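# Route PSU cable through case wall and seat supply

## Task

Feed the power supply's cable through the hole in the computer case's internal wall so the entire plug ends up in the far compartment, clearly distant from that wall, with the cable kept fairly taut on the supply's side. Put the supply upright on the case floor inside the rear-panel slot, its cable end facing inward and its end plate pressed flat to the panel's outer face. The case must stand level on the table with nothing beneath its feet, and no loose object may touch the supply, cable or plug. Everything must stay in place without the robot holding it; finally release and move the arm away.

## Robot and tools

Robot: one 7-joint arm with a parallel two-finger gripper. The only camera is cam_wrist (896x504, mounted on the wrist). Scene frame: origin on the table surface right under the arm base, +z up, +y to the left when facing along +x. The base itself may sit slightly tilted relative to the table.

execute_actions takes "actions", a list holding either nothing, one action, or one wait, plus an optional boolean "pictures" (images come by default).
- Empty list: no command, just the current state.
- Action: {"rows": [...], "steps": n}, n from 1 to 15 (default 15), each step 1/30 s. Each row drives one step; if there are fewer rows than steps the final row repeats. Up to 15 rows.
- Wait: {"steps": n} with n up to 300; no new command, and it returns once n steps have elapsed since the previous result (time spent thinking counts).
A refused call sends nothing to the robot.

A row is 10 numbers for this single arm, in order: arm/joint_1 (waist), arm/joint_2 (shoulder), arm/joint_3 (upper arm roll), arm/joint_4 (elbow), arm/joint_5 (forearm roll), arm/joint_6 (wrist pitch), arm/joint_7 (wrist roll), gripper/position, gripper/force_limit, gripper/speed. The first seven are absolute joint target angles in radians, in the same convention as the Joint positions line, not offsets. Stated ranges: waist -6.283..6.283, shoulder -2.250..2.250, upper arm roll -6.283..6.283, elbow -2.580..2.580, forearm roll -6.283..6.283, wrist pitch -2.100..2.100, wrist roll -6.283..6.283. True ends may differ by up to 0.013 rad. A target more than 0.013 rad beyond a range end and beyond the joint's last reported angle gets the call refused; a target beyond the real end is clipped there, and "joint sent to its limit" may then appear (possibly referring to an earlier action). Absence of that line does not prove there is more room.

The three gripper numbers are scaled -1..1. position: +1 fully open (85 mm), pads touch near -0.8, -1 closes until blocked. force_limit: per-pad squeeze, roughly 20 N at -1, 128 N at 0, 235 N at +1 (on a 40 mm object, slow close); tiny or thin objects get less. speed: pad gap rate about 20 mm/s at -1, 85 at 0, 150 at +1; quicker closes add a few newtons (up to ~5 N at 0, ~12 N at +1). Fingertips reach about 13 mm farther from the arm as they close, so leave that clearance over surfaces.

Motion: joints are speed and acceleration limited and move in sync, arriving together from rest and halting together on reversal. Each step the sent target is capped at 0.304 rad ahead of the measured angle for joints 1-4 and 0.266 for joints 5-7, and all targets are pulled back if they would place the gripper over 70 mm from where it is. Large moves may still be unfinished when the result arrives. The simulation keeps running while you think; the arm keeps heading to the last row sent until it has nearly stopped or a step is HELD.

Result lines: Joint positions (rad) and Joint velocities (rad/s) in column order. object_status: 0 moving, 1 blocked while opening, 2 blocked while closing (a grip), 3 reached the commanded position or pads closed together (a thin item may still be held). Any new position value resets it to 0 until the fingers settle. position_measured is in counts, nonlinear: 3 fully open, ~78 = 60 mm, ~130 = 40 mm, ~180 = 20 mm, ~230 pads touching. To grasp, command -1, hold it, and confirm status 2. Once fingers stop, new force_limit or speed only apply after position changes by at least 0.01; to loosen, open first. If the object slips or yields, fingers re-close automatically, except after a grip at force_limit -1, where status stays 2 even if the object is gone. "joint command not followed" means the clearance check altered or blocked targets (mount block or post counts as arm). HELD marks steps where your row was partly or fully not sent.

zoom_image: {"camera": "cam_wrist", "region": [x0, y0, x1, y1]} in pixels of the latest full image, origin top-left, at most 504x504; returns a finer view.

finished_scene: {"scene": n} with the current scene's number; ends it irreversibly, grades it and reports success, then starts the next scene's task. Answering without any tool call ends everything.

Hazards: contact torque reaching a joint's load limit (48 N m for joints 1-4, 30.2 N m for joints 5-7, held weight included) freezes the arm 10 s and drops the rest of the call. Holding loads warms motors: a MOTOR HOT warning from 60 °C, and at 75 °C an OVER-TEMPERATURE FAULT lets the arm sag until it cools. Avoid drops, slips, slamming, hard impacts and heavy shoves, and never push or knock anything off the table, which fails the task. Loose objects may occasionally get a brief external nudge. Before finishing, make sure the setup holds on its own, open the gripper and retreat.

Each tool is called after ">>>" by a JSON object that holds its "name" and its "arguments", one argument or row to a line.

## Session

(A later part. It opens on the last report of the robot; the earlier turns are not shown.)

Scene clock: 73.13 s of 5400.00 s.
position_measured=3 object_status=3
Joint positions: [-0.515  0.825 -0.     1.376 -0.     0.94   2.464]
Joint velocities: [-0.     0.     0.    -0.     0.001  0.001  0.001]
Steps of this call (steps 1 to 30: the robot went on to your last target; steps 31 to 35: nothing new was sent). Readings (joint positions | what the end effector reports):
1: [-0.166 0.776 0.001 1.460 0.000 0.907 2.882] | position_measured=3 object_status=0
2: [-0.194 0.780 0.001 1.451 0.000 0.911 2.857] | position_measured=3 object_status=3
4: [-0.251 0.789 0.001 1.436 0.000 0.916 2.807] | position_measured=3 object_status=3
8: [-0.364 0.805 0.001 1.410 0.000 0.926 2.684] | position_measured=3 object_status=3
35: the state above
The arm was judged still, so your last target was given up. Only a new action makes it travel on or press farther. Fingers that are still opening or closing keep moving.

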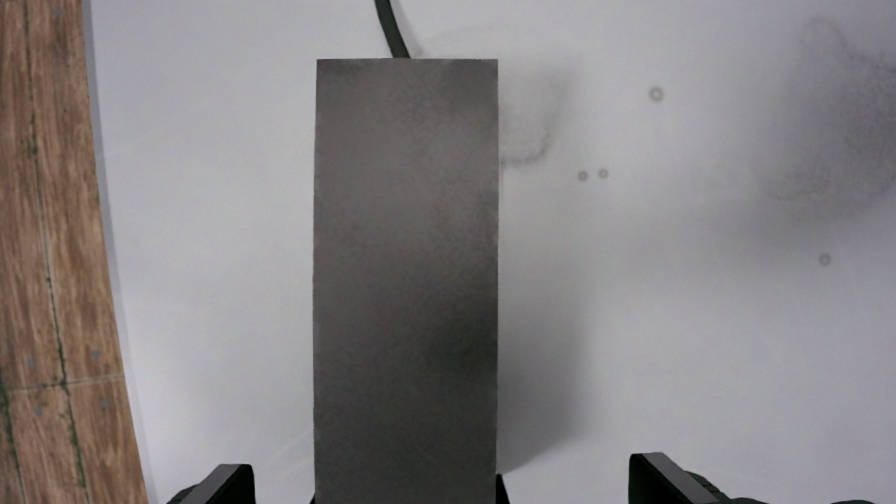

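>>> {"name": "execute_actions", "arguments": {
  "actions": [
    {"rows":[[-0.502,0.92,0,1.3615,0,0.86,2.477,1,0,0]]}
  ]
}}

>>> {"name": "execute_actions", "arguments": {
  "actions": [
    {"rows":[[-0.502,1.0387,0,1.3696,0,0.733,2.477,1,0,0]]}
  ]
}}

>>> {"name": "execute_actions", "arguments": {
  "actions": [
    {"rows":[[-0.502,1.0387,0,1.3696,0,0.733,2.477,-1,0,0]]}
  ]
}}

Scene clock: 85.57 s of 5400.00 s.
position_measured=3 object_status=3
Joint positions: [-0.502  0.919  0.     1.362  0.     0.86   2.477]
Joint velocities: [ 0.001  0.007 -0.001 -0.001  0.002  0.001  0.   ]
Steps of this call (steps 1 to 90: nothing new was sent; then 8.93 s passed at rest; steps 91 to 105: all 15 steps of this action). Readings (joint positions | what the end effector reports):
91: [-0.515 0.826 -0.000 1.376 -0.000 0.940 2.464] | position_measured=3 object_status=3
92: [-0.514 0.832 -0.000 1.375 -0.000 0.936 2.465] | position_measured=3 object_status=3
94: [-0.510 0.859 -0.000 1.370 -0.000 0.915 2.468] | position_measured=3 object_status=3
98: [-0.503 0.915 0.000 1.364 0.000 0.863 2.476] | position_measured=3 object_status=3
105: the state above

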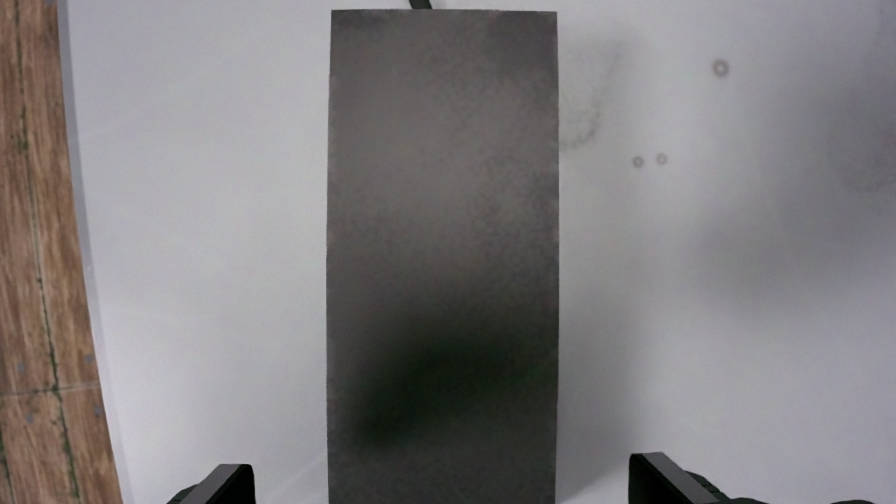

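Scene clock: 86.07 s of 5400.00 s.
position_measured=3 object_status=3
Joint positions: [-0.502  1.038  0.     1.37   0.     0.733  2.477]
Joint velocities: [-0.     0.01  -0.001 -0.001 -0.001 -0.     0.001]
Steps of this call (steps 1 to 15: all 15 steps of this action). Readings (joint positions | what the end effector reports):
1: [-0.502 0.920 0.000 1.362 -0.000 0.859 2.477] | position_measured=3 object_status=3
2: [-0.502 0.926 0.000 1.361 0.000 0.855 2.477] | position_measured=3 object_status=3
4: [-0.502 0.953 0.000 1.362 0.000 0.828 2.477] | position_measured=3 object_status=3
8: [-0.502 1.027 -0.000 1.370 -0.000 0.746 2.477] | position_measured=3 object_status=3
15: the state above

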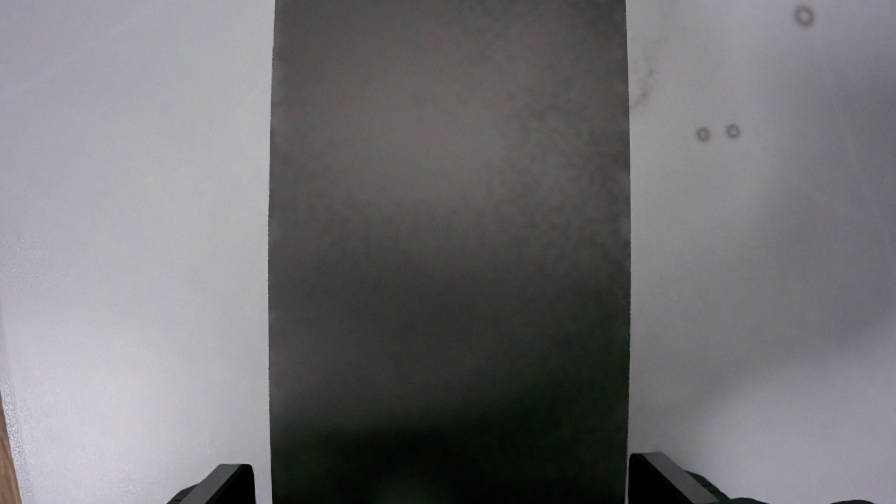

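Scene clock: 86.57 s of 5400.00 s.
position_measured=66 object_status=0
Joint positions: [-0.502  1.037 -0.     1.37  -0.001  0.735  2.477]
Joint velocities: [ 0.    -0.    -0.001  0.    -0.001  0.    -0.001]
Steps of this call (steps 1 to 15: all 15 steps of this action). Readings (joint positions | what the end effector reports):
1: [-0.502 1.038 0.000 1.370 0.000 0.733 2.477] | position_measured=3 object_status=0
2: [-0.502 1.038 0.000 1.370 0.000 0.733 2.477] | position_measured=4 object_status=0
4: [-0.502 1.038 -0.000 1.370 0.000 0.733 2.477] | position_measured=14 object_status=0
8: [-0.502 1.039 -0.000 1.370 0.000 0.733 2.477] | position_measured=43 object_status=0
15: the state above

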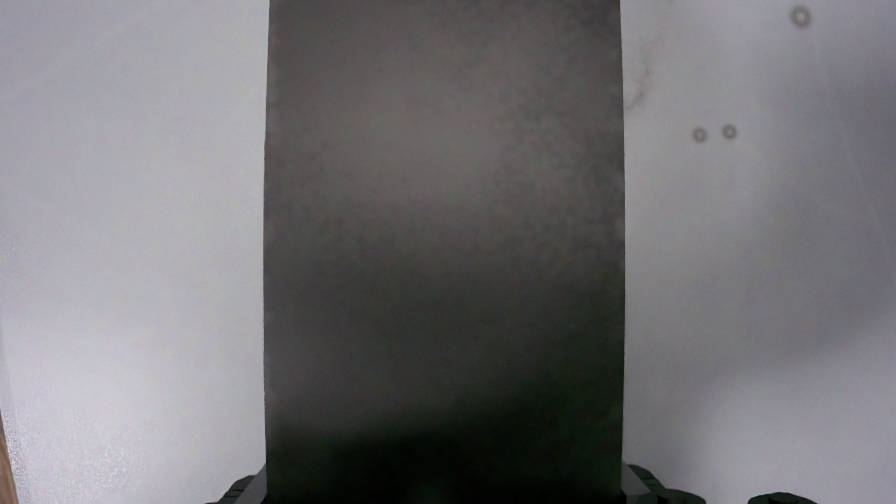

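>>> {"name": "execute_actions", "arguments": {
  "actions": [
    {"rows":[[-0.502,1.01,0,1.37,0,0.762,2.477,-1,0,0]],"steps":8}
  ],
  "pictures": false
}}

>>> {"name": "execute_actions", "arguments": {
  "actions": [
    {"rows":[[-0.37,0.9306,0,1.594,0,0.617,2.714,-1,0,0]]}
  ],
  "pictures": false
}}

>>> {"name": "execute_actions", "arguments": {
  "actions": [
    {"rows":[[-0.37,0.935,0,1.594,0,0.613,2.714,-1,0,0],[-0.37,0.939,0,1.594,0,0.609,2.714,-1,0,0],[-0.37,0.943,0,1.594,0,0.605,2.714,-1,0,0],[-0.37,0.947,0,1.593,0,0.601,2.714,-1,0,0],[-0.37,0.951,0,1.593,0,0.597,2.714,-1,0,0],[-0.37,0.954,0,1.593,0,0.594,2.714,-1,0,0],[-0.37,0.957,0,1.593,0,0.592,2.714,-1,0,0]],"steps":12}
  ],
  "pictures": false
}}

>>> {"name": "execute_actions", "arguments": {
  "actions": [
    {"rows":[[-0.37,0.957,0,1.593,0,0.592,2.714,1,0,0]],"steps":10}
  ],
  "pictures": false
}}

>>> {"name": "execute_actions", "arguments": {
  "actions": [
    {"rows":[[-0.37,0.7,0,1.53,0,0.912,2.714,1,0,0]]}
  ],
  "pictures": false
}}

>>> {"name": "execute_actions", "arguments": {
  "actions": [
    {"rows":[[0,0.5,0,1.5,0,1.1416,3.1416,0,0,0]]}
  ],
  "pictures": false
}}

>>> {"name": "execute_actions", "arguments": {
  "actions": [
    {"steps":20}
  ]
}}

Scene clock: 94.10 s of 5400.00 s.
position_measured=66 object_status=2
Joint positions: [-0.502  1.013  0.     1.37   0.     0.762  2.477]
Joint velocities: [ 0.001 -0.023  0.001 -0.004 -0.     0.001 -0.001]
Steps of this call (steps 1 to 15: the robot went on to your last target; steps 16 to 90: nothing new was sent; then 4.27 s passed at rest; steps 91 to 98: all 8 steps of this action). Readings (joint positions | what the end effector reports):
91: [-0.502 1.036 -0.000 1.370 -0.001 0.735 2.477] | position_measured=66 object_status=2
92: [-0.502 1.033 -0.000 1.371 -0.000 0.738 2.477] | position_measured=66 object_status=2
94: [-0.502 1.019 -0.000 1.373 -0.000 0.756 2.477] | position_measured=66 object_status=2
98: the state above

Scene clock: 94.60 s of 5400.00 s.
position_measured=66 object_status=2
Joint positions: [-0.372  0.934  0.001  1.595  0.     0.618  2.714]
Joint velocities: [ 0.012 -0.023 -0.038  0.004 -0.015 -0.02   0.006]
Steps of this call (steps 1 to 15: all 15 steps of this action). Readings (joint positions | what the end effector reports):
1: [-0.501 1.012 -0.000 1.371 0.000 0.761 2.478] | position_measured=66 object_status=2
2: [-0.498 1.009 -0.001 1.375 -0.001 0.758 2.482] | position_measured=66 object_status=2
4: [-0.482 0.997 -0.003 1.400 -0.002 0.741 2.509] | position_measured=66 object_status=2
8: [-0.417 0.956 -0.002 1.511 -0.001 0.669 2.627] | position_measured=66 object_status=2
15: the state above

Scene clock: 95.00 s of 5400.00 s.
position_measured=66 object_status=2
Joint positions: [-0.37   0.957 -0.     1.593 -0.     0.592  2.714]
Joint velocities: [ 0.001  0.002 -0.001 -0.003  0.001 -0.002  0.   ]
Steps of this call (steps 1 to 12: all 12 steps of this action). Readings (joint positions | what the end effector reports):
1: [-0.372 0.934 0.000 1.594 -0.000 0.617 2.714] | position_measured=66 object_status=2
2: [-0.371 0.937 -0.000 1.594 -0.000 0.614 2.714] | position_measured=66 object_status=2
4: [-0.371 0.944 -0.000 1.594 -0.000 0.606 2.714] | position_measured=66 object_status=2
8: [-0.370 0.956 -0.000 1.593 -0.000 0.593 2.714] | position_measured=66 object_status=2
12: the state above

Scene clock: 95.33 s of 5400.00 s.
position_measured=13 object_status=0
Joint positions: [-0.37   0.956 -0.     1.593 -0.     0.592  2.714]
Joint velocities: [-0.     0.011 -0.     0.005  0.    -0.     0.   ]
Steps of this call (steps 1 to 10: all 10 steps of this action). Readings (joint positions | what the end effector reports):
1: [-0.370 0.957 -0.000 1.593 -0.000 0.592 2.714] | position_measured=66 object_status=0
2: [-0.370 0.957 -0.000 1.593 -0.000 0.592 2.714] | position_measured=66 object_status=0
4: [-0.370 0.955 0.000 1.592 0.000 0.592 2.714] | position_measured=56 object_status=0
8: [-0.370 0.955 0.000 1.592 0.000 0.592 2.714] | position_measured=27 object_status=0
10: the state above

Scene clock: 95.83 s of 5400.00 s.
position_measured=3 object_status=3
Joint positions: [-0.37   0.705  0.     1.529  0.     0.911  2.714]
Joint velocities: [ 0.    -0.025  0.     0.005  0.     0.042  0.002]
Steps of this call (steps 1 to 15: all 15 steps of this action). Readings (joint positions | what the end effector reports):
1: [-0.370 0.955 -0.000 1.593 -0.000 0.593 2.714] | position_measured=8 object_status=0
2: [-0.370 0.950 -0.000 1.593 -0.000 0.597 2.714] | position_measured=6 object_status=0
4: [-0.370 0.923 -0.000 1.587 -0.000 0.624 2.714] | position_measured=4 object_status=0
8: [-0.370 0.819 -0.000 1.560 0.000 0.746 2.714] | position_measured=3 object_status=0
15: the state above

Scene clock: 96.33 s of 5400.00 s.
position_measured=95 object_status=0
Joint positions: [-0.047  0.525  0.001  1.503  0.001  1.114  3.075]
Joint velocities: [ 0.608 -0.335  0.041 -0.057  0.021  0.408  0.961]
Steps of this call (steps 1 to 15: all 15 steps of this action). Readings (joint positions | what the end effector reports):
1: [-0.369 0.704 -0.000 1.529 -0.000 0.912 2.714] | position_measured=3 object_status=0
2: [-0.363 0.699 -0.002 1.529 -0.001 0.916 2.718] | position_measured=4 object_status=0
4: [-0.335 0.681 -0.003 1.527 -0.001 0.934 2.740] | position_measured=14 object_status=0
8: [-0.232 0.623 -0.001 1.518 -0.000 1.000 2.829] | position_measured=43 object_status=0
15: the state above

Scene clock: 97.00 s of 5400.00 s.
position_measured=128 object_status=3
Joint positions: [-0.     0.5    0.     1.5    0.     1.142  3.142]
Joint velocities: [ 0.001 -0.     0.001 -0.    -0.     0.     0.   ]
Steps of this call (steps 1 to 20: the robot went on to your last target). Readings (joint positions | what the end effector reports):
1: [-0.029 0.515 0.002 1.501 0.001 1.126 3.104] | position_measured=103 object_status=0
2: [-0.017 0.508 0.003 1.500 0.001 1.134 3.124] | position_measured=110 object_status=0
4: [-0.008 0.503 0.003 1.499 0.001 1.141 3.140] | position_measured=123 object_status=0
8: [-0.003 0.501 0.000 1.500 -0.000 1.142 3.142] | position_measured=128 object_status=0
20: the state above

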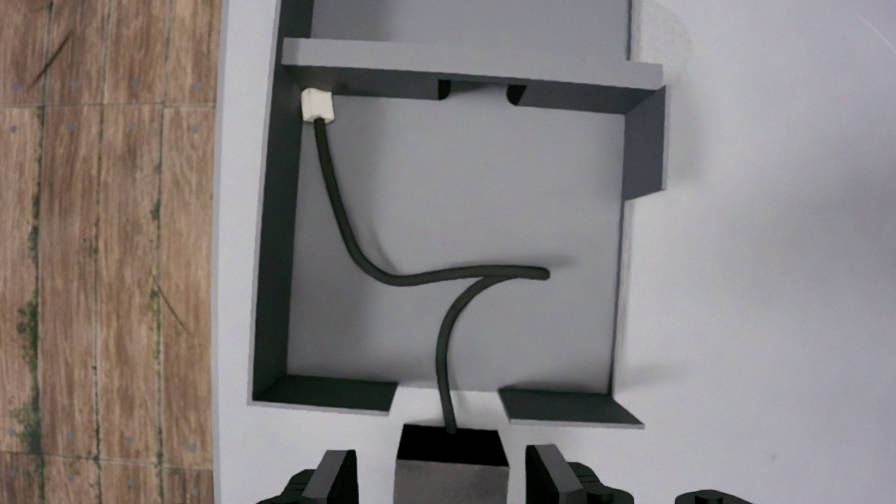

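>>> {"name": "execute_actions", "arguments": {
  "actions": [
    {"rows":[[0.116,0.714,0,1.82,0,0.308,3.645,-0.25,-0.6,0]]}
  ],
  "pictures": false
}}

>>> {"name": "execute_actions", "arguments": {
  "actions": [
    {"steps":17}
  ]
}}

>>> {"name": "execute_actions", "arguments": {
  "actions": [
    {"rows":[[0.116,0.885,0,1.8325,0,0.124,3.645,-0.25,-0.6,0]]}
  ]
}}

Scene clock: 100.90 s of 5400.00 s.
position_measured=160 object_status=0
Joint positions: [0.098 0.682 0.    1.772 0.    0.746 3.521]
Joint velocities: [ 0.107  0.202 -0.001  0.315 -0.001 -1.216  0.805]
Steps of this call (steps 1 to 15: the robot went on to your last target; steps 16 to 90: nothing new was sent; then 0.40 s passed at rest; steps 91 to 105: all 15 steps of this action). Readings (joint positions | what the end effector reports):
91: [0.000 0.501 -0.000 1.501 -0.000 1.141 3.142] | position_measured=128 object_status=0
92: [0.003 0.504 -0.001 1.504 -0.000 1.137 3.146] | position_measured=130 object_status=0
94: [0.014 0.523 -0.001 1.529 -0.001 1.114 3.168] | position_measured=140 object_status=0
98: [0.050 0.590 -0.000 1.628 -0.000 1.018 3.265] | position_measured=158 object_status=0
105: the state above

Scene clock: 101.47 s of 5400.00 s.
position_measured=160 object_status=3
Joint positions: [0.116 0.714 0.    1.82  0.    0.308 3.645]
Joint velocities: [ 0.001  0.004  0.     0.004  0.    -0.    -0.002]
Steps of this call (steps 1 to 17: the robot went on to your last target). Readings (joint positions | what the end effector reports):
1: [0.101 0.688 0.000 1.782 0.000 0.705 3.546] | position_measured=160 object_status=0
2: [0.104 0.693 0.000 1.789 0.000 0.664 3.565] | position_measured=160 object_status=3
4: [0.108 0.700 0.000 1.800 0.000 0.583 3.593] | position_measured=160 object_status=3
8: [0.113 0.709 0.000 1.813 -0.000 0.420 3.626] | position_measured=160 object_status=3
17: the state above

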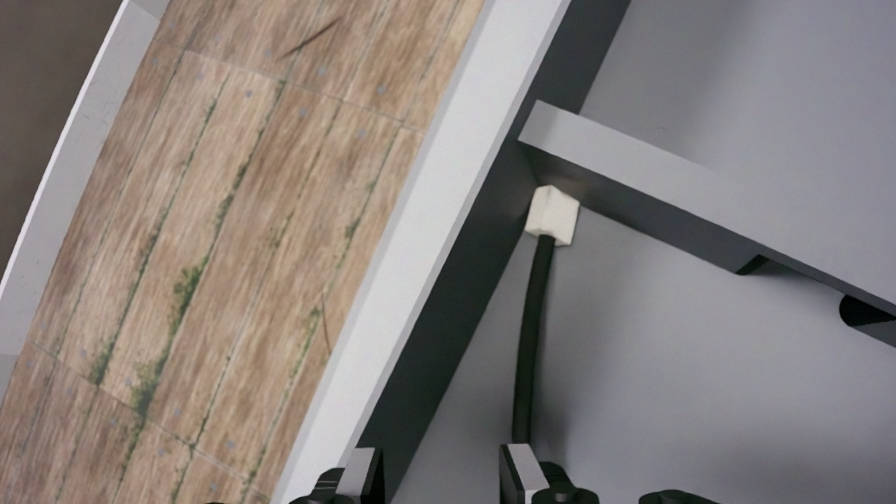

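Scene clock: 101.97 s of 5400.00 s.
position_measured=160 object_status=3
Joint positions: [ 0.116  0.882 -0.     1.833  0.     0.124  3.645]
Joint velocities: [-0.     0.024  0.001 -0.002 -0.001 -0.002 -0.   ]
Steps of this call (steps 1 to 15: all 15 steps of this action). Readings (joint positions | what the end effector reports):
1: [0.116 0.715 0.000 1.820 -0.000 0.307 3.645] | position_measured=160 object_status=3
2: [0.116 0.720 0.000 1.820 0.000 0.302 3.645] | position_measured=160 object_status=3
4: [0.116 0.748 0.000 1.821 0.000 0.275 3.645] | position_measured=160 object_status=3
8: [0.116 0.846 -0.000 1.829 -0.000 0.169 3.645] | position_measured=160 object_status=3
15: the state above

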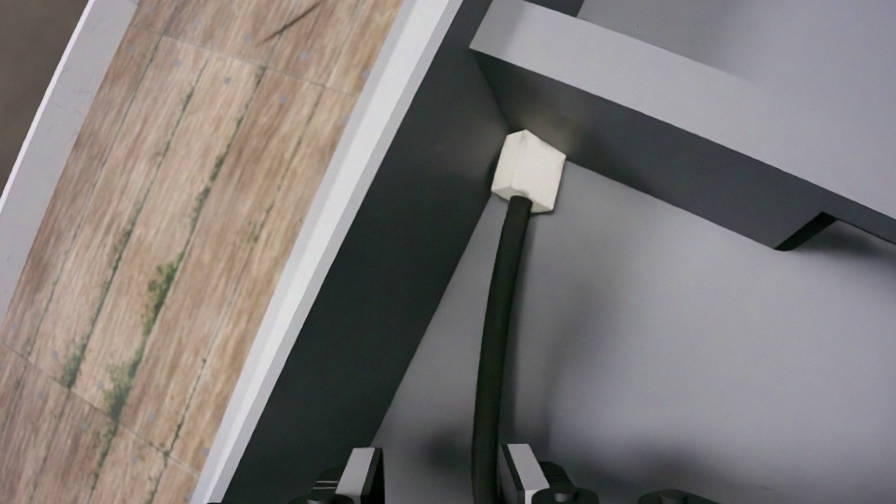

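>>> {"name": "execute_actions", "arguments": {
  "actions": [
    {"rows":[[0.116,0.961,0,1.8364,0,0.044,3.6,-0.25,-0.6,0]],"steps":13}
  ]
}}

>>> {"name": "execute_actions", "arguments": {
  "actions": [
    {"rows":[[0.116,0.961,0,1.8364,0,0.044,3.6,-1,-0.6,0]]}
  ]
}}

Scene clock: 107.50 s of 5400.00 s.
position_measured=160 object_status=3
Joint positions: [0.116 0.96  0.    1.836 0.    0.044 3.6  ]
Joint velocities: [-0.     0.01  -0.    -0.     0.001 -0.    -0.002]
Steps of this call (steps 1 to 15: the robot went on to your last target; steps 16 to 90: nothing new was sent; then 2.10 s passed at rest; steps 91 to 103: all 13 steps of this action). Readings (joint positions | what the end effector reports):
91: [0.116 0.886 0.000 1.832 0.000 0.123 3.645] | position_measured=160 object_status=3
92: [0.116 0.891 0.000 1.832 0.000 0.118 3.642] | position_measured=160 object_status=3
94: [0.116 0.919 0.000 1.833 0.000 0.092 3.627] | position_measured=160 object_status=3
98: [0.116 0.958 -0.000 1.838 -0.000 0.046 3.601] | position_measured=160 object_status=3
103: the state above

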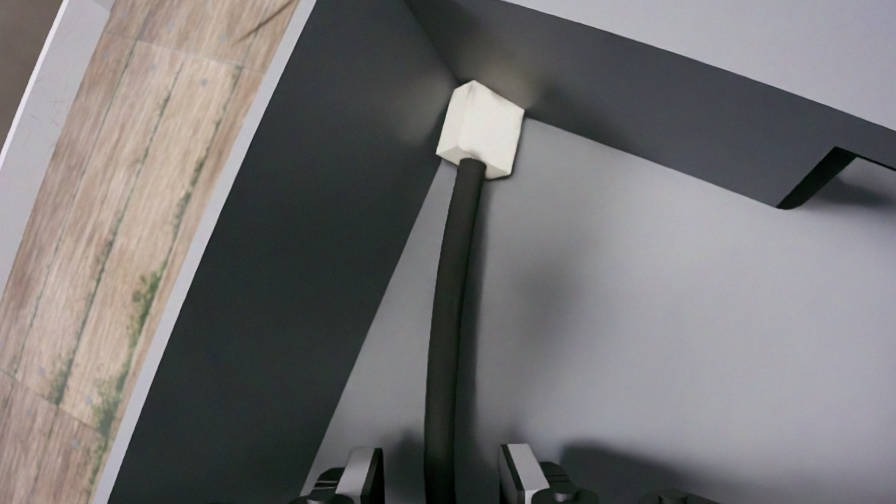

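Scene clock: 108.00 s of 5400.00 s.
position_measured=222 object_status=0
Joint positions: [ 0.116  0.961 -0.     1.836  0.     0.044  3.6  ]
Joint velocities: [ 0.    -0.     0.     0.     0.     0.001 -0.   ]
Steps of this call (steps 1 to 15: all 15 steps of this action). Readings (joint positions | what the end effector reports):
1: [0.116 0.960 0.000 1.836 -0.000 0.044 3.600] | position_measured=160 object_status=0
2: [0.116 0.960 -0.000 1.836 -0.000 0.044 3.600] | position_measured=161 object_status=0
4: [0.116 0.961 -0.000 1.836 -0.000 0.044 3.600] | position_measured=171 object_status=0
8: [0.116 0.961 -0.000 1.836 -0.000 0.044 3.600] | position_measured=200 object_status=0
15: the state above

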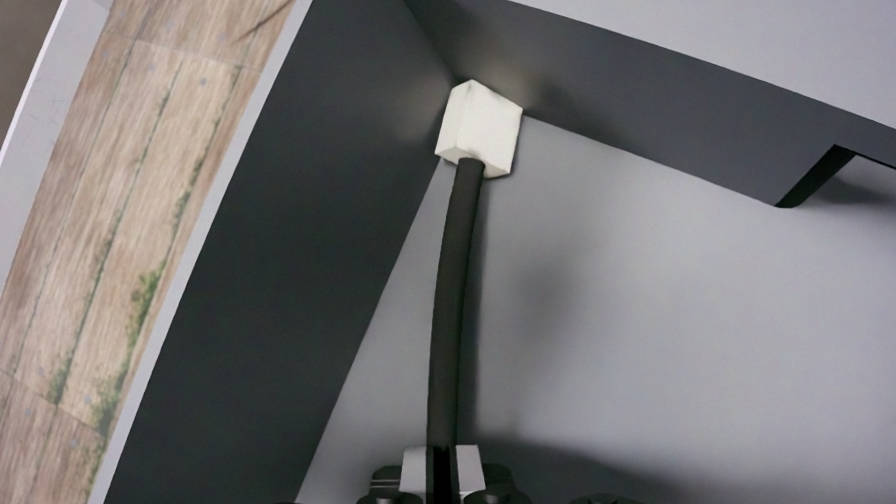

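>>> {"name": "execute_actions", "arguments": {
  "actions": [
    {"rows":[[0.116,0.961,0,1.8364,0,0.044,3.6,-0.5,-0.6,0],[0.116,0.961,0,1.8364,0,0.044,3.6,-0.5,-0.6,0],[0.116,0.961,0,1.8364,0,0.044,3.6,-0.5,-0.6,0],[0.116,0.961,0,1.8364,0,0.044,3.6,-0.5,-0.6,0],[0.116,0.973,0,1.835,0,0.033,3.6,-0.5,-0.6,0]],"steps":11}
  ],
  "pictures": false
}}

>>> {"name": "execute_actions", "arguments": {
  "actions": [
    {"rows":[[0.116,0.973,0,1.835,0,0.033,3.6,-1,-0.6,0]]}
  ],
  "pictures": false
}}

>>> {"name": "execute_actions", "arguments": {
  "actions": [
    {"rows":[[0.085,0.911,0,1.76,0,0.471,3.22,-1,-0.6,0]]}
  ],
  "pictures": false
}}

>>> {"name": "execute_actions", "arguments": {
  "actions": [
    {"steps":12}
  ]
}}

Scene clock: 116.37 s of 5400.00 s.
position_measured=192 object_status=0
Joint positions: [ 0.116  0.972 -0.     1.835  0.     0.033  3.6  ]
Joint velocities: [ 0.     0.004  0.001 -0.002  0.001 -0.001 -0.001]
Steps of this call (steps 1 to 15: the robot went on to your last target; steps 16 to 90: nothing new was sent; then 5.00 s passed at rest; steps 91 to 101: all 11 steps of this action). Readings (joint positions | what the end effector reports):
91: [0.116 0.961 -0.000 1.836 0.000 0.044 3.600] | position_measured=222 object_status=0
92: [0.116 0.961 -0.000 1.836 0.000 0.044 3.600] | position_measured=222 object_status=0
94: [0.116 0.961 -0.000 1.836 0.000 0.044 3.600] | position_measured=211 object_status=0
98: [0.116 0.973 -0.000 1.835 -0.000 0.034 3.600] | position_measured=193 object_status=0
101: the state above

Scene clock: 116.87 s of 5400.00 s.
position_measured=216 object_status=2
Joint positions: [ 0.116  0.973 -0.     1.835  0.     0.033  3.6  ]
Joint velocities: [ 0.     0.    -0.     0.    -0.     0.001 -0.   ]
Steps of this call (steps 1 to 15: all 15 steps of this action). Readings (joint positions | what the end effector reports):
1: [0.116 0.973 -0.000 1.835 0.000 0.033 3.600] | position_measured=192 object_status=0
2: [0.116 0.973 0.000 1.835 0.000 0.033 3.600] | position_measured=193 object_status=0
4: [0.116 0.973 -0.000 1.835 -0.000 0.033 3.600] | position_measured=203 object_status=0
8: [0.116 0.973 -0.000 1.835 0.000 0.033 3.600] | position_measured=216 object_status=0
15: the state above

Scene clock: 117.37 s of 5400.00 s.
position_measured=216 object_status=2
Joint positions: [ 0.086  0.912 -0.     1.761  0.     0.468  3.222]
Joint velocities: [-0.004 -0.008 -0.    -0.008  0.     0.122 -0.088]
Steps of this call (steps 1 to 15: all 15 steps of this action). Readings (joint positions | what the end effector reports):
1: [0.116 0.973 -0.000 1.835 0.000 0.034 3.599] | position_measured=216 object_status=2
2: [0.114 0.970 0.000 1.832 0.000 0.043 3.591] | position_measured=216 object_status=2
4: [0.108 0.958 0.001 1.819 0.000 0.091 3.543] | position_measured=216 object_status=2
8: [0.096 0.932 -0.000 1.785 0.000 0.249 3.387] | position_measured=216 object_status=2
15: the state above

Scene clock: 117.77 s of 5400.00 s.
position_measured=216 object_status=2
Joint positions: [0.085 0.911 0.    1.76  0.    0.471 3.22 ]
Joint velocities: [-0. -0.  0.  0. -0. -0. -0.]
Steps of this call (steps 1 to 12: the robot went on to your last target). Readings (joint positions | what the end effector reports):
1: [0.086 0.912 0.000 1.761 0.000 0.470 3.220] | position_measured=216 object_status=2
2: [0.086 0.912 0.000 1.760 0.000 0.470 3.220] | position_measured=216 object_status=2
4: [0.085 0.911 0.000 1.760 0.000 0.471 3.220] | position_measured=216 object_status=2
8: [0.085 0.911 0.000 1.760 0.000 0.471 3.220] | position_measured=216 object_status=2
12: the state above

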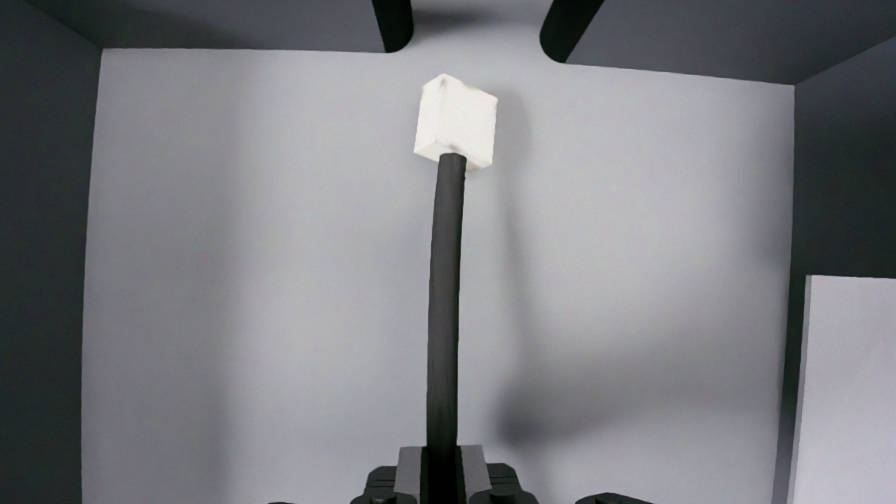

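>>> {"name": "execute_actions", "arguments": {
  "actions": [
    {"rows":[[0.15,0.916,0,1.748,0,0.478,3.235,-1,-0.6,0]],"steps":10}
  ]
}}

>>> {"name": "execute_actions", "arguments": {
  "actions": [
    {"rows":[[0.275,0.936,0,1.6965,0,0.509,3.36,-1,-0.6,0]],"steps":13}
  ]
}}

>>> {"name": "execute_actions", "arguments": {
  "actions": [
    {"rows":[[0.275,0.965,0,1.693,0,0.484,3.36,-1,-0.6,0]],"steps":8}
  ],
  "pictures": false
}}

>>> {"name": "execute_actions", "arguments": {
  "actions": [
    {"rows":[[0.275,0.965,0,1.693,0,0.484,3.36,-0.5,-0.6,-0.6]]}
  ]
}}

Scene clock: 122.23 s of 5400.00 s.
position_measured=216 object_status=2
Joint positions: [0.148 0.916 0.001 1.748 0.    0.478 3.235]
Joint velocities: [ 0.017  0.002 -0.017 -0.001 -0.002  0.002 -0.   ]
Steps of this call (steps 1 to 15: the robot went on to your last target; steps 16 to 90: nothing new was sent; then 1.13 s passed at rest; steps 91 to 100: all 10 steps of this action). Readings (joint positions | what the end effector reports):
91: [0.086 0.911 0.000 1.760 0.000 0.471 3.220] | position_measured=216 object_status=2
92: [0.092 0.911 -0.001 1.759 -0.000 0.471 3.221] | position_measured=216 object_status=2
94: [0.120 0.914 -0.003 1.754 -0.001 0.474 3.227] | position_measured=216 object_status=2
98: [0.147 0.916 0.003 1.748 0.001 0.478 3.235] | position_measured=216 object_status=2
100: the state above

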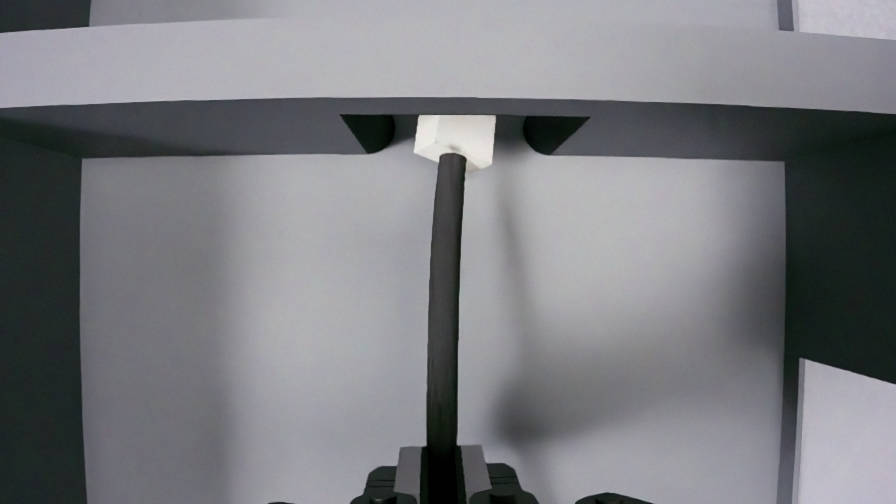

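Scene clock: 122.67 s of 5400.00 s.
position_measured=216 object_status=2
Joint positions: [ 0.272  0.935  0.     1.697 -0.     0.509  3.36 ]
Joint velocities: [ 0.024  0.007 -0.012 -0.002 -0.002  0.001  0.001]
Steps of this call (steps 1 to 13: all 13 steps of this action). Readings (joint positions | what the end effector reports):
1: [0.149 0.916 -0.000 1.748 -0.000 0.478 3.236] | position_measured=216 object_status=2
2: [0.156 0.917 -0.001 1.746 -0.000 0.479 3.240] | position_measured=216 object_status=2
4: [0.185 0.922 -0.003 1.735 -0.001 0.486 3.265] | position_measured=216 object_status=2
8: [0.260 0.934 0.002 1.702 0.001 0.505 3.345] | position_measured=216 object_status=2
13: the state above

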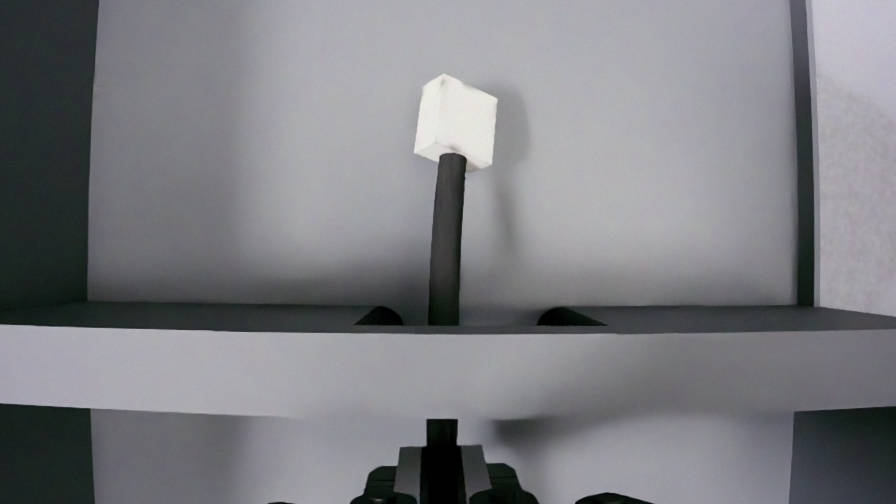

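Scene clock: 122.93 s of 5400.00 s.
position_measured=216 object_status=2
Joint positions: [ 0.275  0.964 -0.     1.693 -0.     0.484  3.36 ]
Joint velocities: [ 0.003  0.008 -0.    -0.005  0.    -0.003  0.   ]
Steps of this call (steps 1 to 8: all 8 steps of this action). Readings (joint positions | what the end effector reports):
1: [0.273 0.937 -0.000 1.696 -0.000 0.508 3.360] | position_measured=216 object_status=2
2: [0.273 0.942 -0.000 1.695 -0.000 0.505 3.360] | position_measured=216 object_status=2
4: [0.274 0.961 -0.000 1.693 -0.000 0.489 3.360] | position_measured=216 object_status=2
8: the state above

Scene clock: 123.43 s of 5400.00 s.
position_measured=192 object_status=0
Joint positions: [ 0.275  0.965 -0.     1.693  0.     0.484  3.36 ]
Joint velocities: [ 0.001 -0.     0.    -0.    -0.    -0.001 -0.   ]
Steps of this call (steps 1 to 15: all 15 steps of this action). Readings (joint positions | what the end effector reports):
1: [0.275 0.964 -0.000 1.693 -0.000 0.484 3.360] | position_measured=216 object_status=0
2: [0.275 0.964 -0.000 1.693 -0.000 0.484 3.360] | position_measured=216 object_status=0
4: [0.275 0.965 -0.000 1.693 -0.000 0.484 3.360] | position_measured=210 object_status=0
8: [0.275 0.965 -0.000 1.693 -0.000 0.484 3.360] | position_measured=196 object_status=0
15: the state above

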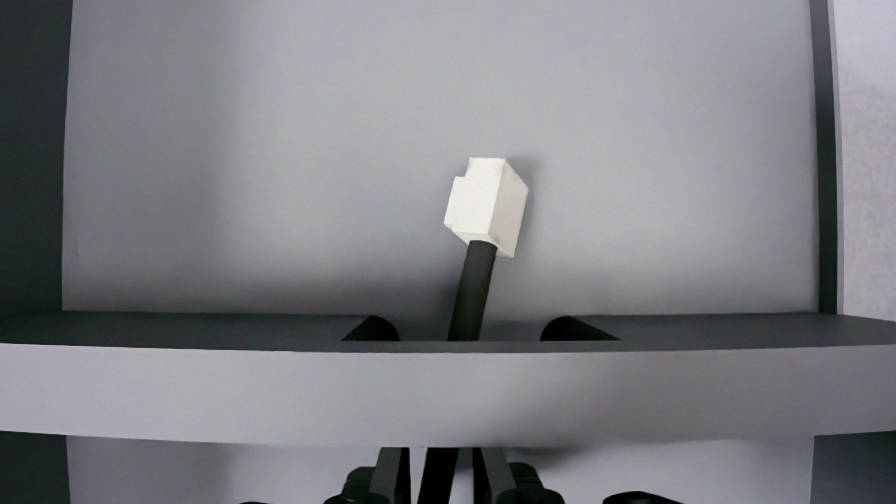

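>>> {"name": "execute_actions", "arguments": {
  "actions": [
    {"rows":[[0.275,0.62,0,1.6216,0,0.9,3.36,-0.5,-0.6,0]]}
  ],
  "pictures": false
}}

>>> {"name": "execute_actions", "arguments": {
  "actions": [
    {"steps":15}
  ]
}}

Scene clock: 129.00 s of 5400.00 s.
position_measured=192 object_status=3
Joint positions: [0.275 0.647 0.    1.625 0.    0.863 3.36 ]
Joint velocities: [ 0.001 -0.445  0.002 -0.105 -0.     0.736  0.001]
Steps of this call (steps 1 to 15: the robot went on to your last target; steps 16 to 90: nothing new was sent; then 2.07 s passed at rest; steps 91 to 105: all 15 steps of this action). Readings (joint positions | what the end effector reports):
91: [0.275 0.964 0.000 1.693 0.000 0.484 3.360] | position_measured=192 object_status=3
92: [0.275 0.959 -0.000 1.693 -0.000 0.489 3.360] | position_measured=192 object_status=3
94: [0.275 0.931 -0.000 1.687 -0.000 0.511 3.360] | position_measured=192 object_status=3
98: [0.275 0.824 -0.000 1.664 0.000 0.607 3.360] | position_measured=192 object_status=3
105: the state above

Scene clock: 129.50 s of 5400.00 s.
position_measured=192 object_status=3
Joint positions: [0.275 0.62  0.    1.622 0.    0.9   3.36 ]
Joint velocities: [-0.    -0.001 -0.     0.    -0.001  0.    -0.   ]
Steps of this call (steps 1 to 15: the robot went on to your last target). Readings (joint positions | what the end effector reports):
1: [0.275 0.635 0.000 1.623 0.000 0.883 3.360] | position_measured=192 object_status=3
2: [0.275 0.628 0.000 1.621 0.000 0.895 3.360] | position_measured=192 object_status=3
4: [0.275 0.625 0.000 1.621 0.000 0.900 3.360] | position_measured=192 object_status=3
8: [0.275 0.622 0.000 1.622 -0.000 0.900 3.360] | position_measured=192 object_status=3
15: the state above

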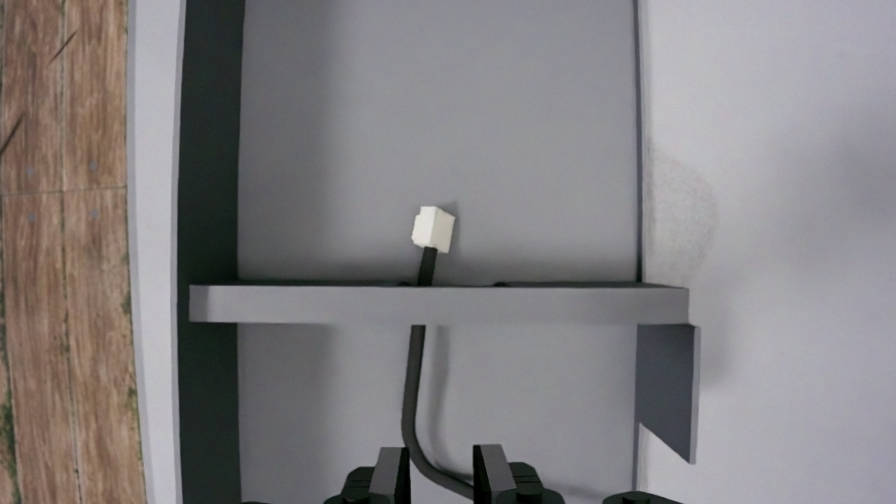

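>>> {"name": "execute_actions", "arguments": {
  "actions": [
    {"rows":[[-0.37,0.75,0,1.553,0,0.839,2.714,1,0,0.5]]}
  ],
  "pictures": false
}}

>>> {"name": "execute_actions", "arguments": {
  "actions": [
    {"steps":22}
  ]
}}

>>> {"name": "execute_actions", "arguments": {
  "actions": [
    {"rows":[[-0.37,0.957,0,1.593,0,0.592,2.714,1,0,0]]}
  ],
  "pictures": false
}}

>>> {"name": "execute_actions", "arguments": {
  "actions": [
    {"rows":[[-0.37,0.957,0,1.593,0,0.592,2.714,-1,0,0]]}
  ],
  "pictures": false
}}

>>> {"name": "execute_actions", "arguments": {
  "actions": [
    {"rows":[[-0.37,0.9224,0,1.5903,0,0.629,2.714,-1,0,0]]}
  ]
}}

Scene clock: 135.70 s of 5400.00 s.
position_measured=65 object_status=0
Joint positions: [-0.074  0.715  0.001  1.571  0.     0.855  3.062]
Joint velocities: [-0.885  0.118 -0.003 -0.065 -0.001 -0.058 -0.777]
Steps of this call (steps 1 to 15: the robot went on to your last target; steps 16 to 90: nothing new was sent; then 2.70 s passed at rest; steps 91 to 105: all 15 steps of this action). Readings (joint positions | what the end effector reports):
91: [0.274 0.620 0.000 1.621 0.000 0.900 3.360] | position_measured=192 object_status=0
92: [0.268 0.623 0.002 1.620 0.001 0.899 3.356] | position_measured=190 object_status=0
94: [0.239 0.635 0.003 1.614 0.001 0.894 3.334] | position_measured=176 object_status=0
98: [0.131 0.674 0.002 1.594 0.001 0.876 3.242] | position_measured=137 object_status=0
105: the state above

Scene clock: 136.43 s of 5400.00 s.
position_measured=3 object_status=3
Joint positions: [-0.369  0.75  -0.     1.553 -0.     0.839  2.714]
Joint velocities: [-0.005  0.001  0.002 -0.    -0.     0.001  0.002]
Steps of this call (steps 1 to 22: the robot went on to your last target). Readings (joint positions | what the end effector reports):
1: [-0.103 0.718 0.001 1.569 0.000 0.853 3.036] | position_measured=54 object_status=0
2: [-0.133 0.722 0.001 1.567 0.000 0.852 3.009] | position_measured=44 object_status=0
4: [-0.192 0.729 0.001 1.563 0.000 0.848 2.946] | position_measured=23 object_status=0
8: [-0.307 0.743 -0.001 1.556 -0.000 0.842 2.795] | position_measured=5 object_status=0
22: the state above

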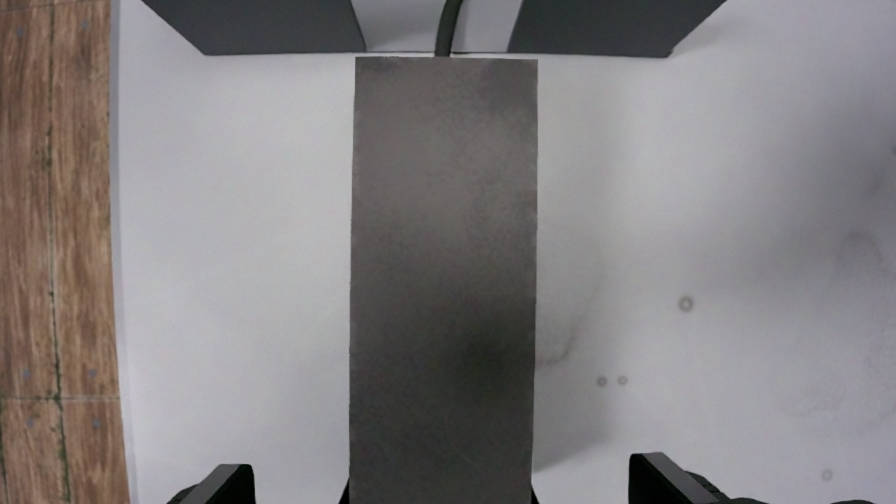

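Scene clock: 136.93 s of 5400.00 s.
position_measured=3 object_status=3
Joint positions: [-0.37   0.954 -0.     1.593 -0.     0.592  2.714]
Joint velocities: [-0.     0.027  0.002 -0.01   0.    -0.009  0.   ]
Steps of this call (steps 1 to 15: all 15 steps of this action). Readings (joint positions | what the end effector reports):
1: [-0.370 0.751 -0.000 1.553 -0.000 0.838 2.714] | position_measured=3 object_status=3
2: [-0.370 0.756 0.000 1.553 -0.000 0.833 2.714] | position_measured=3 object_status=3
4: [-0.370 0.784 0.000 1.557 0.000 0.803 2.714] | position_measured=3 object_status=3
8: [-0.370 0.888 0.000 1.578 0.000 0.678 2.714] | position_measured=3 object_status=3
15: the state above

Scene clock: 137.43 s of 5400.00 s.
position_measured=67 object_status=0
Joint positions: [-0.37   0.956  0.     1.593 -0.     0.593  2.714]
Joint velocities: [-0.  0. -0.  0.  0. -0. -0.]
Steps of this call (steps 1 to 15: all 15 steps of this action). Readings (joint positions | what the end effector reports):
1: [-0.370 0.954 -0.000 1.593 0.000 0.592 2.714] | position_measured=3 object_status=0
2: [-0.370 0.955 -0.000 1.593 0.000 0.592 2.714] | position_measured=4 object_status=0
4: [-0.370 0.956 0.000 1.593 0.000 0.592 2.714] | position_measured=14 object_status=0
8: [-0.370 0.957 -0.000 1.593 0.000 0.592 2.714] | position_measured=43 object_status=0
15: the state above

Scene clock: 137.93 s of 5400.00 s.
position_measured=67 object_status=2
Joint positions: [-0.37   0.923 -0.     1.59  -0.     0.629  2.714]
Joint velocities: [-0.    -0.002 -0.001  0.    -0.002  0.    -0.001]
Steps of this call (steps 1 to 15: all 15 steps of this action). Readings (joint positions | what the end effector reports):
1: [-0.370 0.955 0.000 1.593 -0.000 0.593 2.714] | position_measured=67 object_status=0
2: [-0.370 0.951 -0.000 1.594 -0.000 0.597 2.714] | position_measured=67 object_status=2
4: [-0.370 0.934 -0.000 1.594 -0.000 0.619 2.714] | position_measured=67 object_status=2
8: [-0.370 0.925 0.000 1.590 -0.000 0.629 2.714] | position_measured=67 object_status=2
15: the state above

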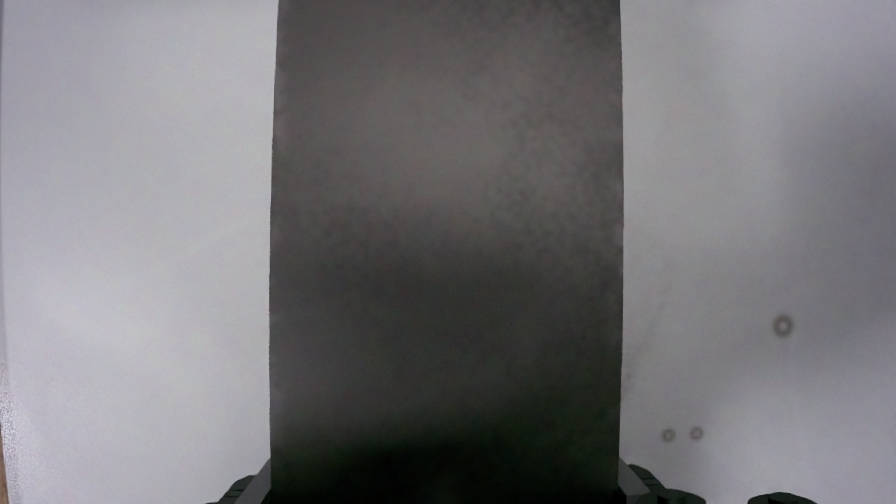

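>>> {"name": "execute_actions", "arguments": {
  "actions": [
    {"rows":[[-0.362,0.9205,0,1.5955,0,0.6255,2.735,-1,0,0],[-0.355,0.9186,0,1.601,0,0.622,2.746,-1,0,0],[-0.347,0.9167,0,1.6064,0,0.6185,2.754,-1,0,0],[-0.34,0.915,0,1.6117,0,0.615,2.761,-1,0,0],[-0.332,0.913,0,1.617,0,0.6115,2.769,-1,0,0],[-0.325,0.911,0,1.6225,0,0.608,2.776,-1,0,0],[-0.317,0.9093,0,1.628,0,0.6045,2.784,-1,0,0],[-0.309,0.9074,0,1.633,0,0.601,2.792,-1,0,0],[-0.302,0.9056,0,1.6385,0,0.5975,2.799,-1,0,0],[-0.294,0.9037,0,1.644,0,0.594,2.807,-1,0,0],[-0.287,0.902,0,1.649,0,0.5905,2.814,-1,0,0],[-0.279,0.9,0,1.6546,0,0.587,2.822,-1,0,0]]}
  ]
}}

Scene clock: 142.07 s of 5400.00 s.
position_measured=67 object_status=2
Joint positions: [-0.281  0.901  0.002  1.654  0.001  0.588  2.822]
Joint velocities: [ 0.015  0.002 -0.012  0.015 -0.009 -0.008  0.013]
Steps of this call (steps 1 to 15: the robot went on to your last target; steps 16 to 90: nothing new was sent; then 0.63 s passed at rest; steps 91 to 105: all 15 steps of this action). Readings (joint positions | what the end effector reports):
91: [-0.369 0.923 -0.000 1.591 -0.000 0.629 2.715] | position_measured=67 object_status=2
92: [-0.365 0.921 -0.002 1.593 -0.001 0.627 2.723] | position_measured=67 object_status=2
94: [-0.351 0.917 -0.002 1.603 -0.001 0.620 2.747] | position_measured=67 object_status=2
98: [-0.321 0.910 0.000 1.624 0.000 0.607 2.779] | position_measured=67 object_status=2
105: the state above

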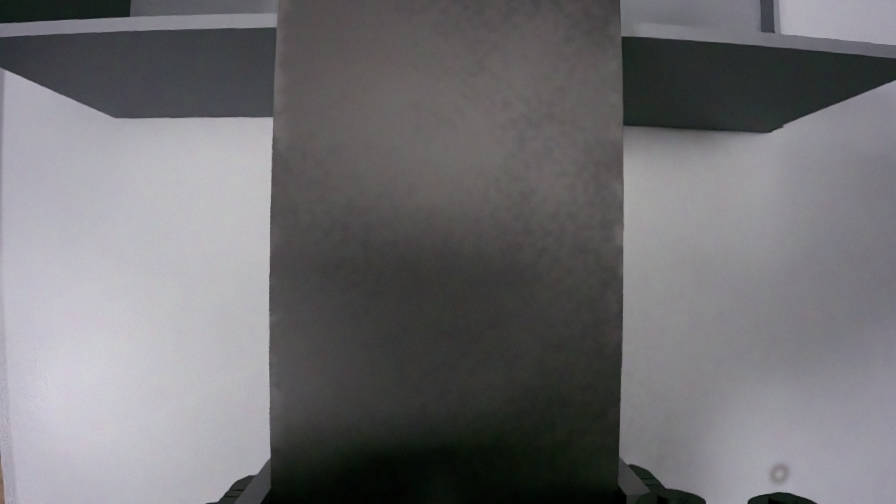

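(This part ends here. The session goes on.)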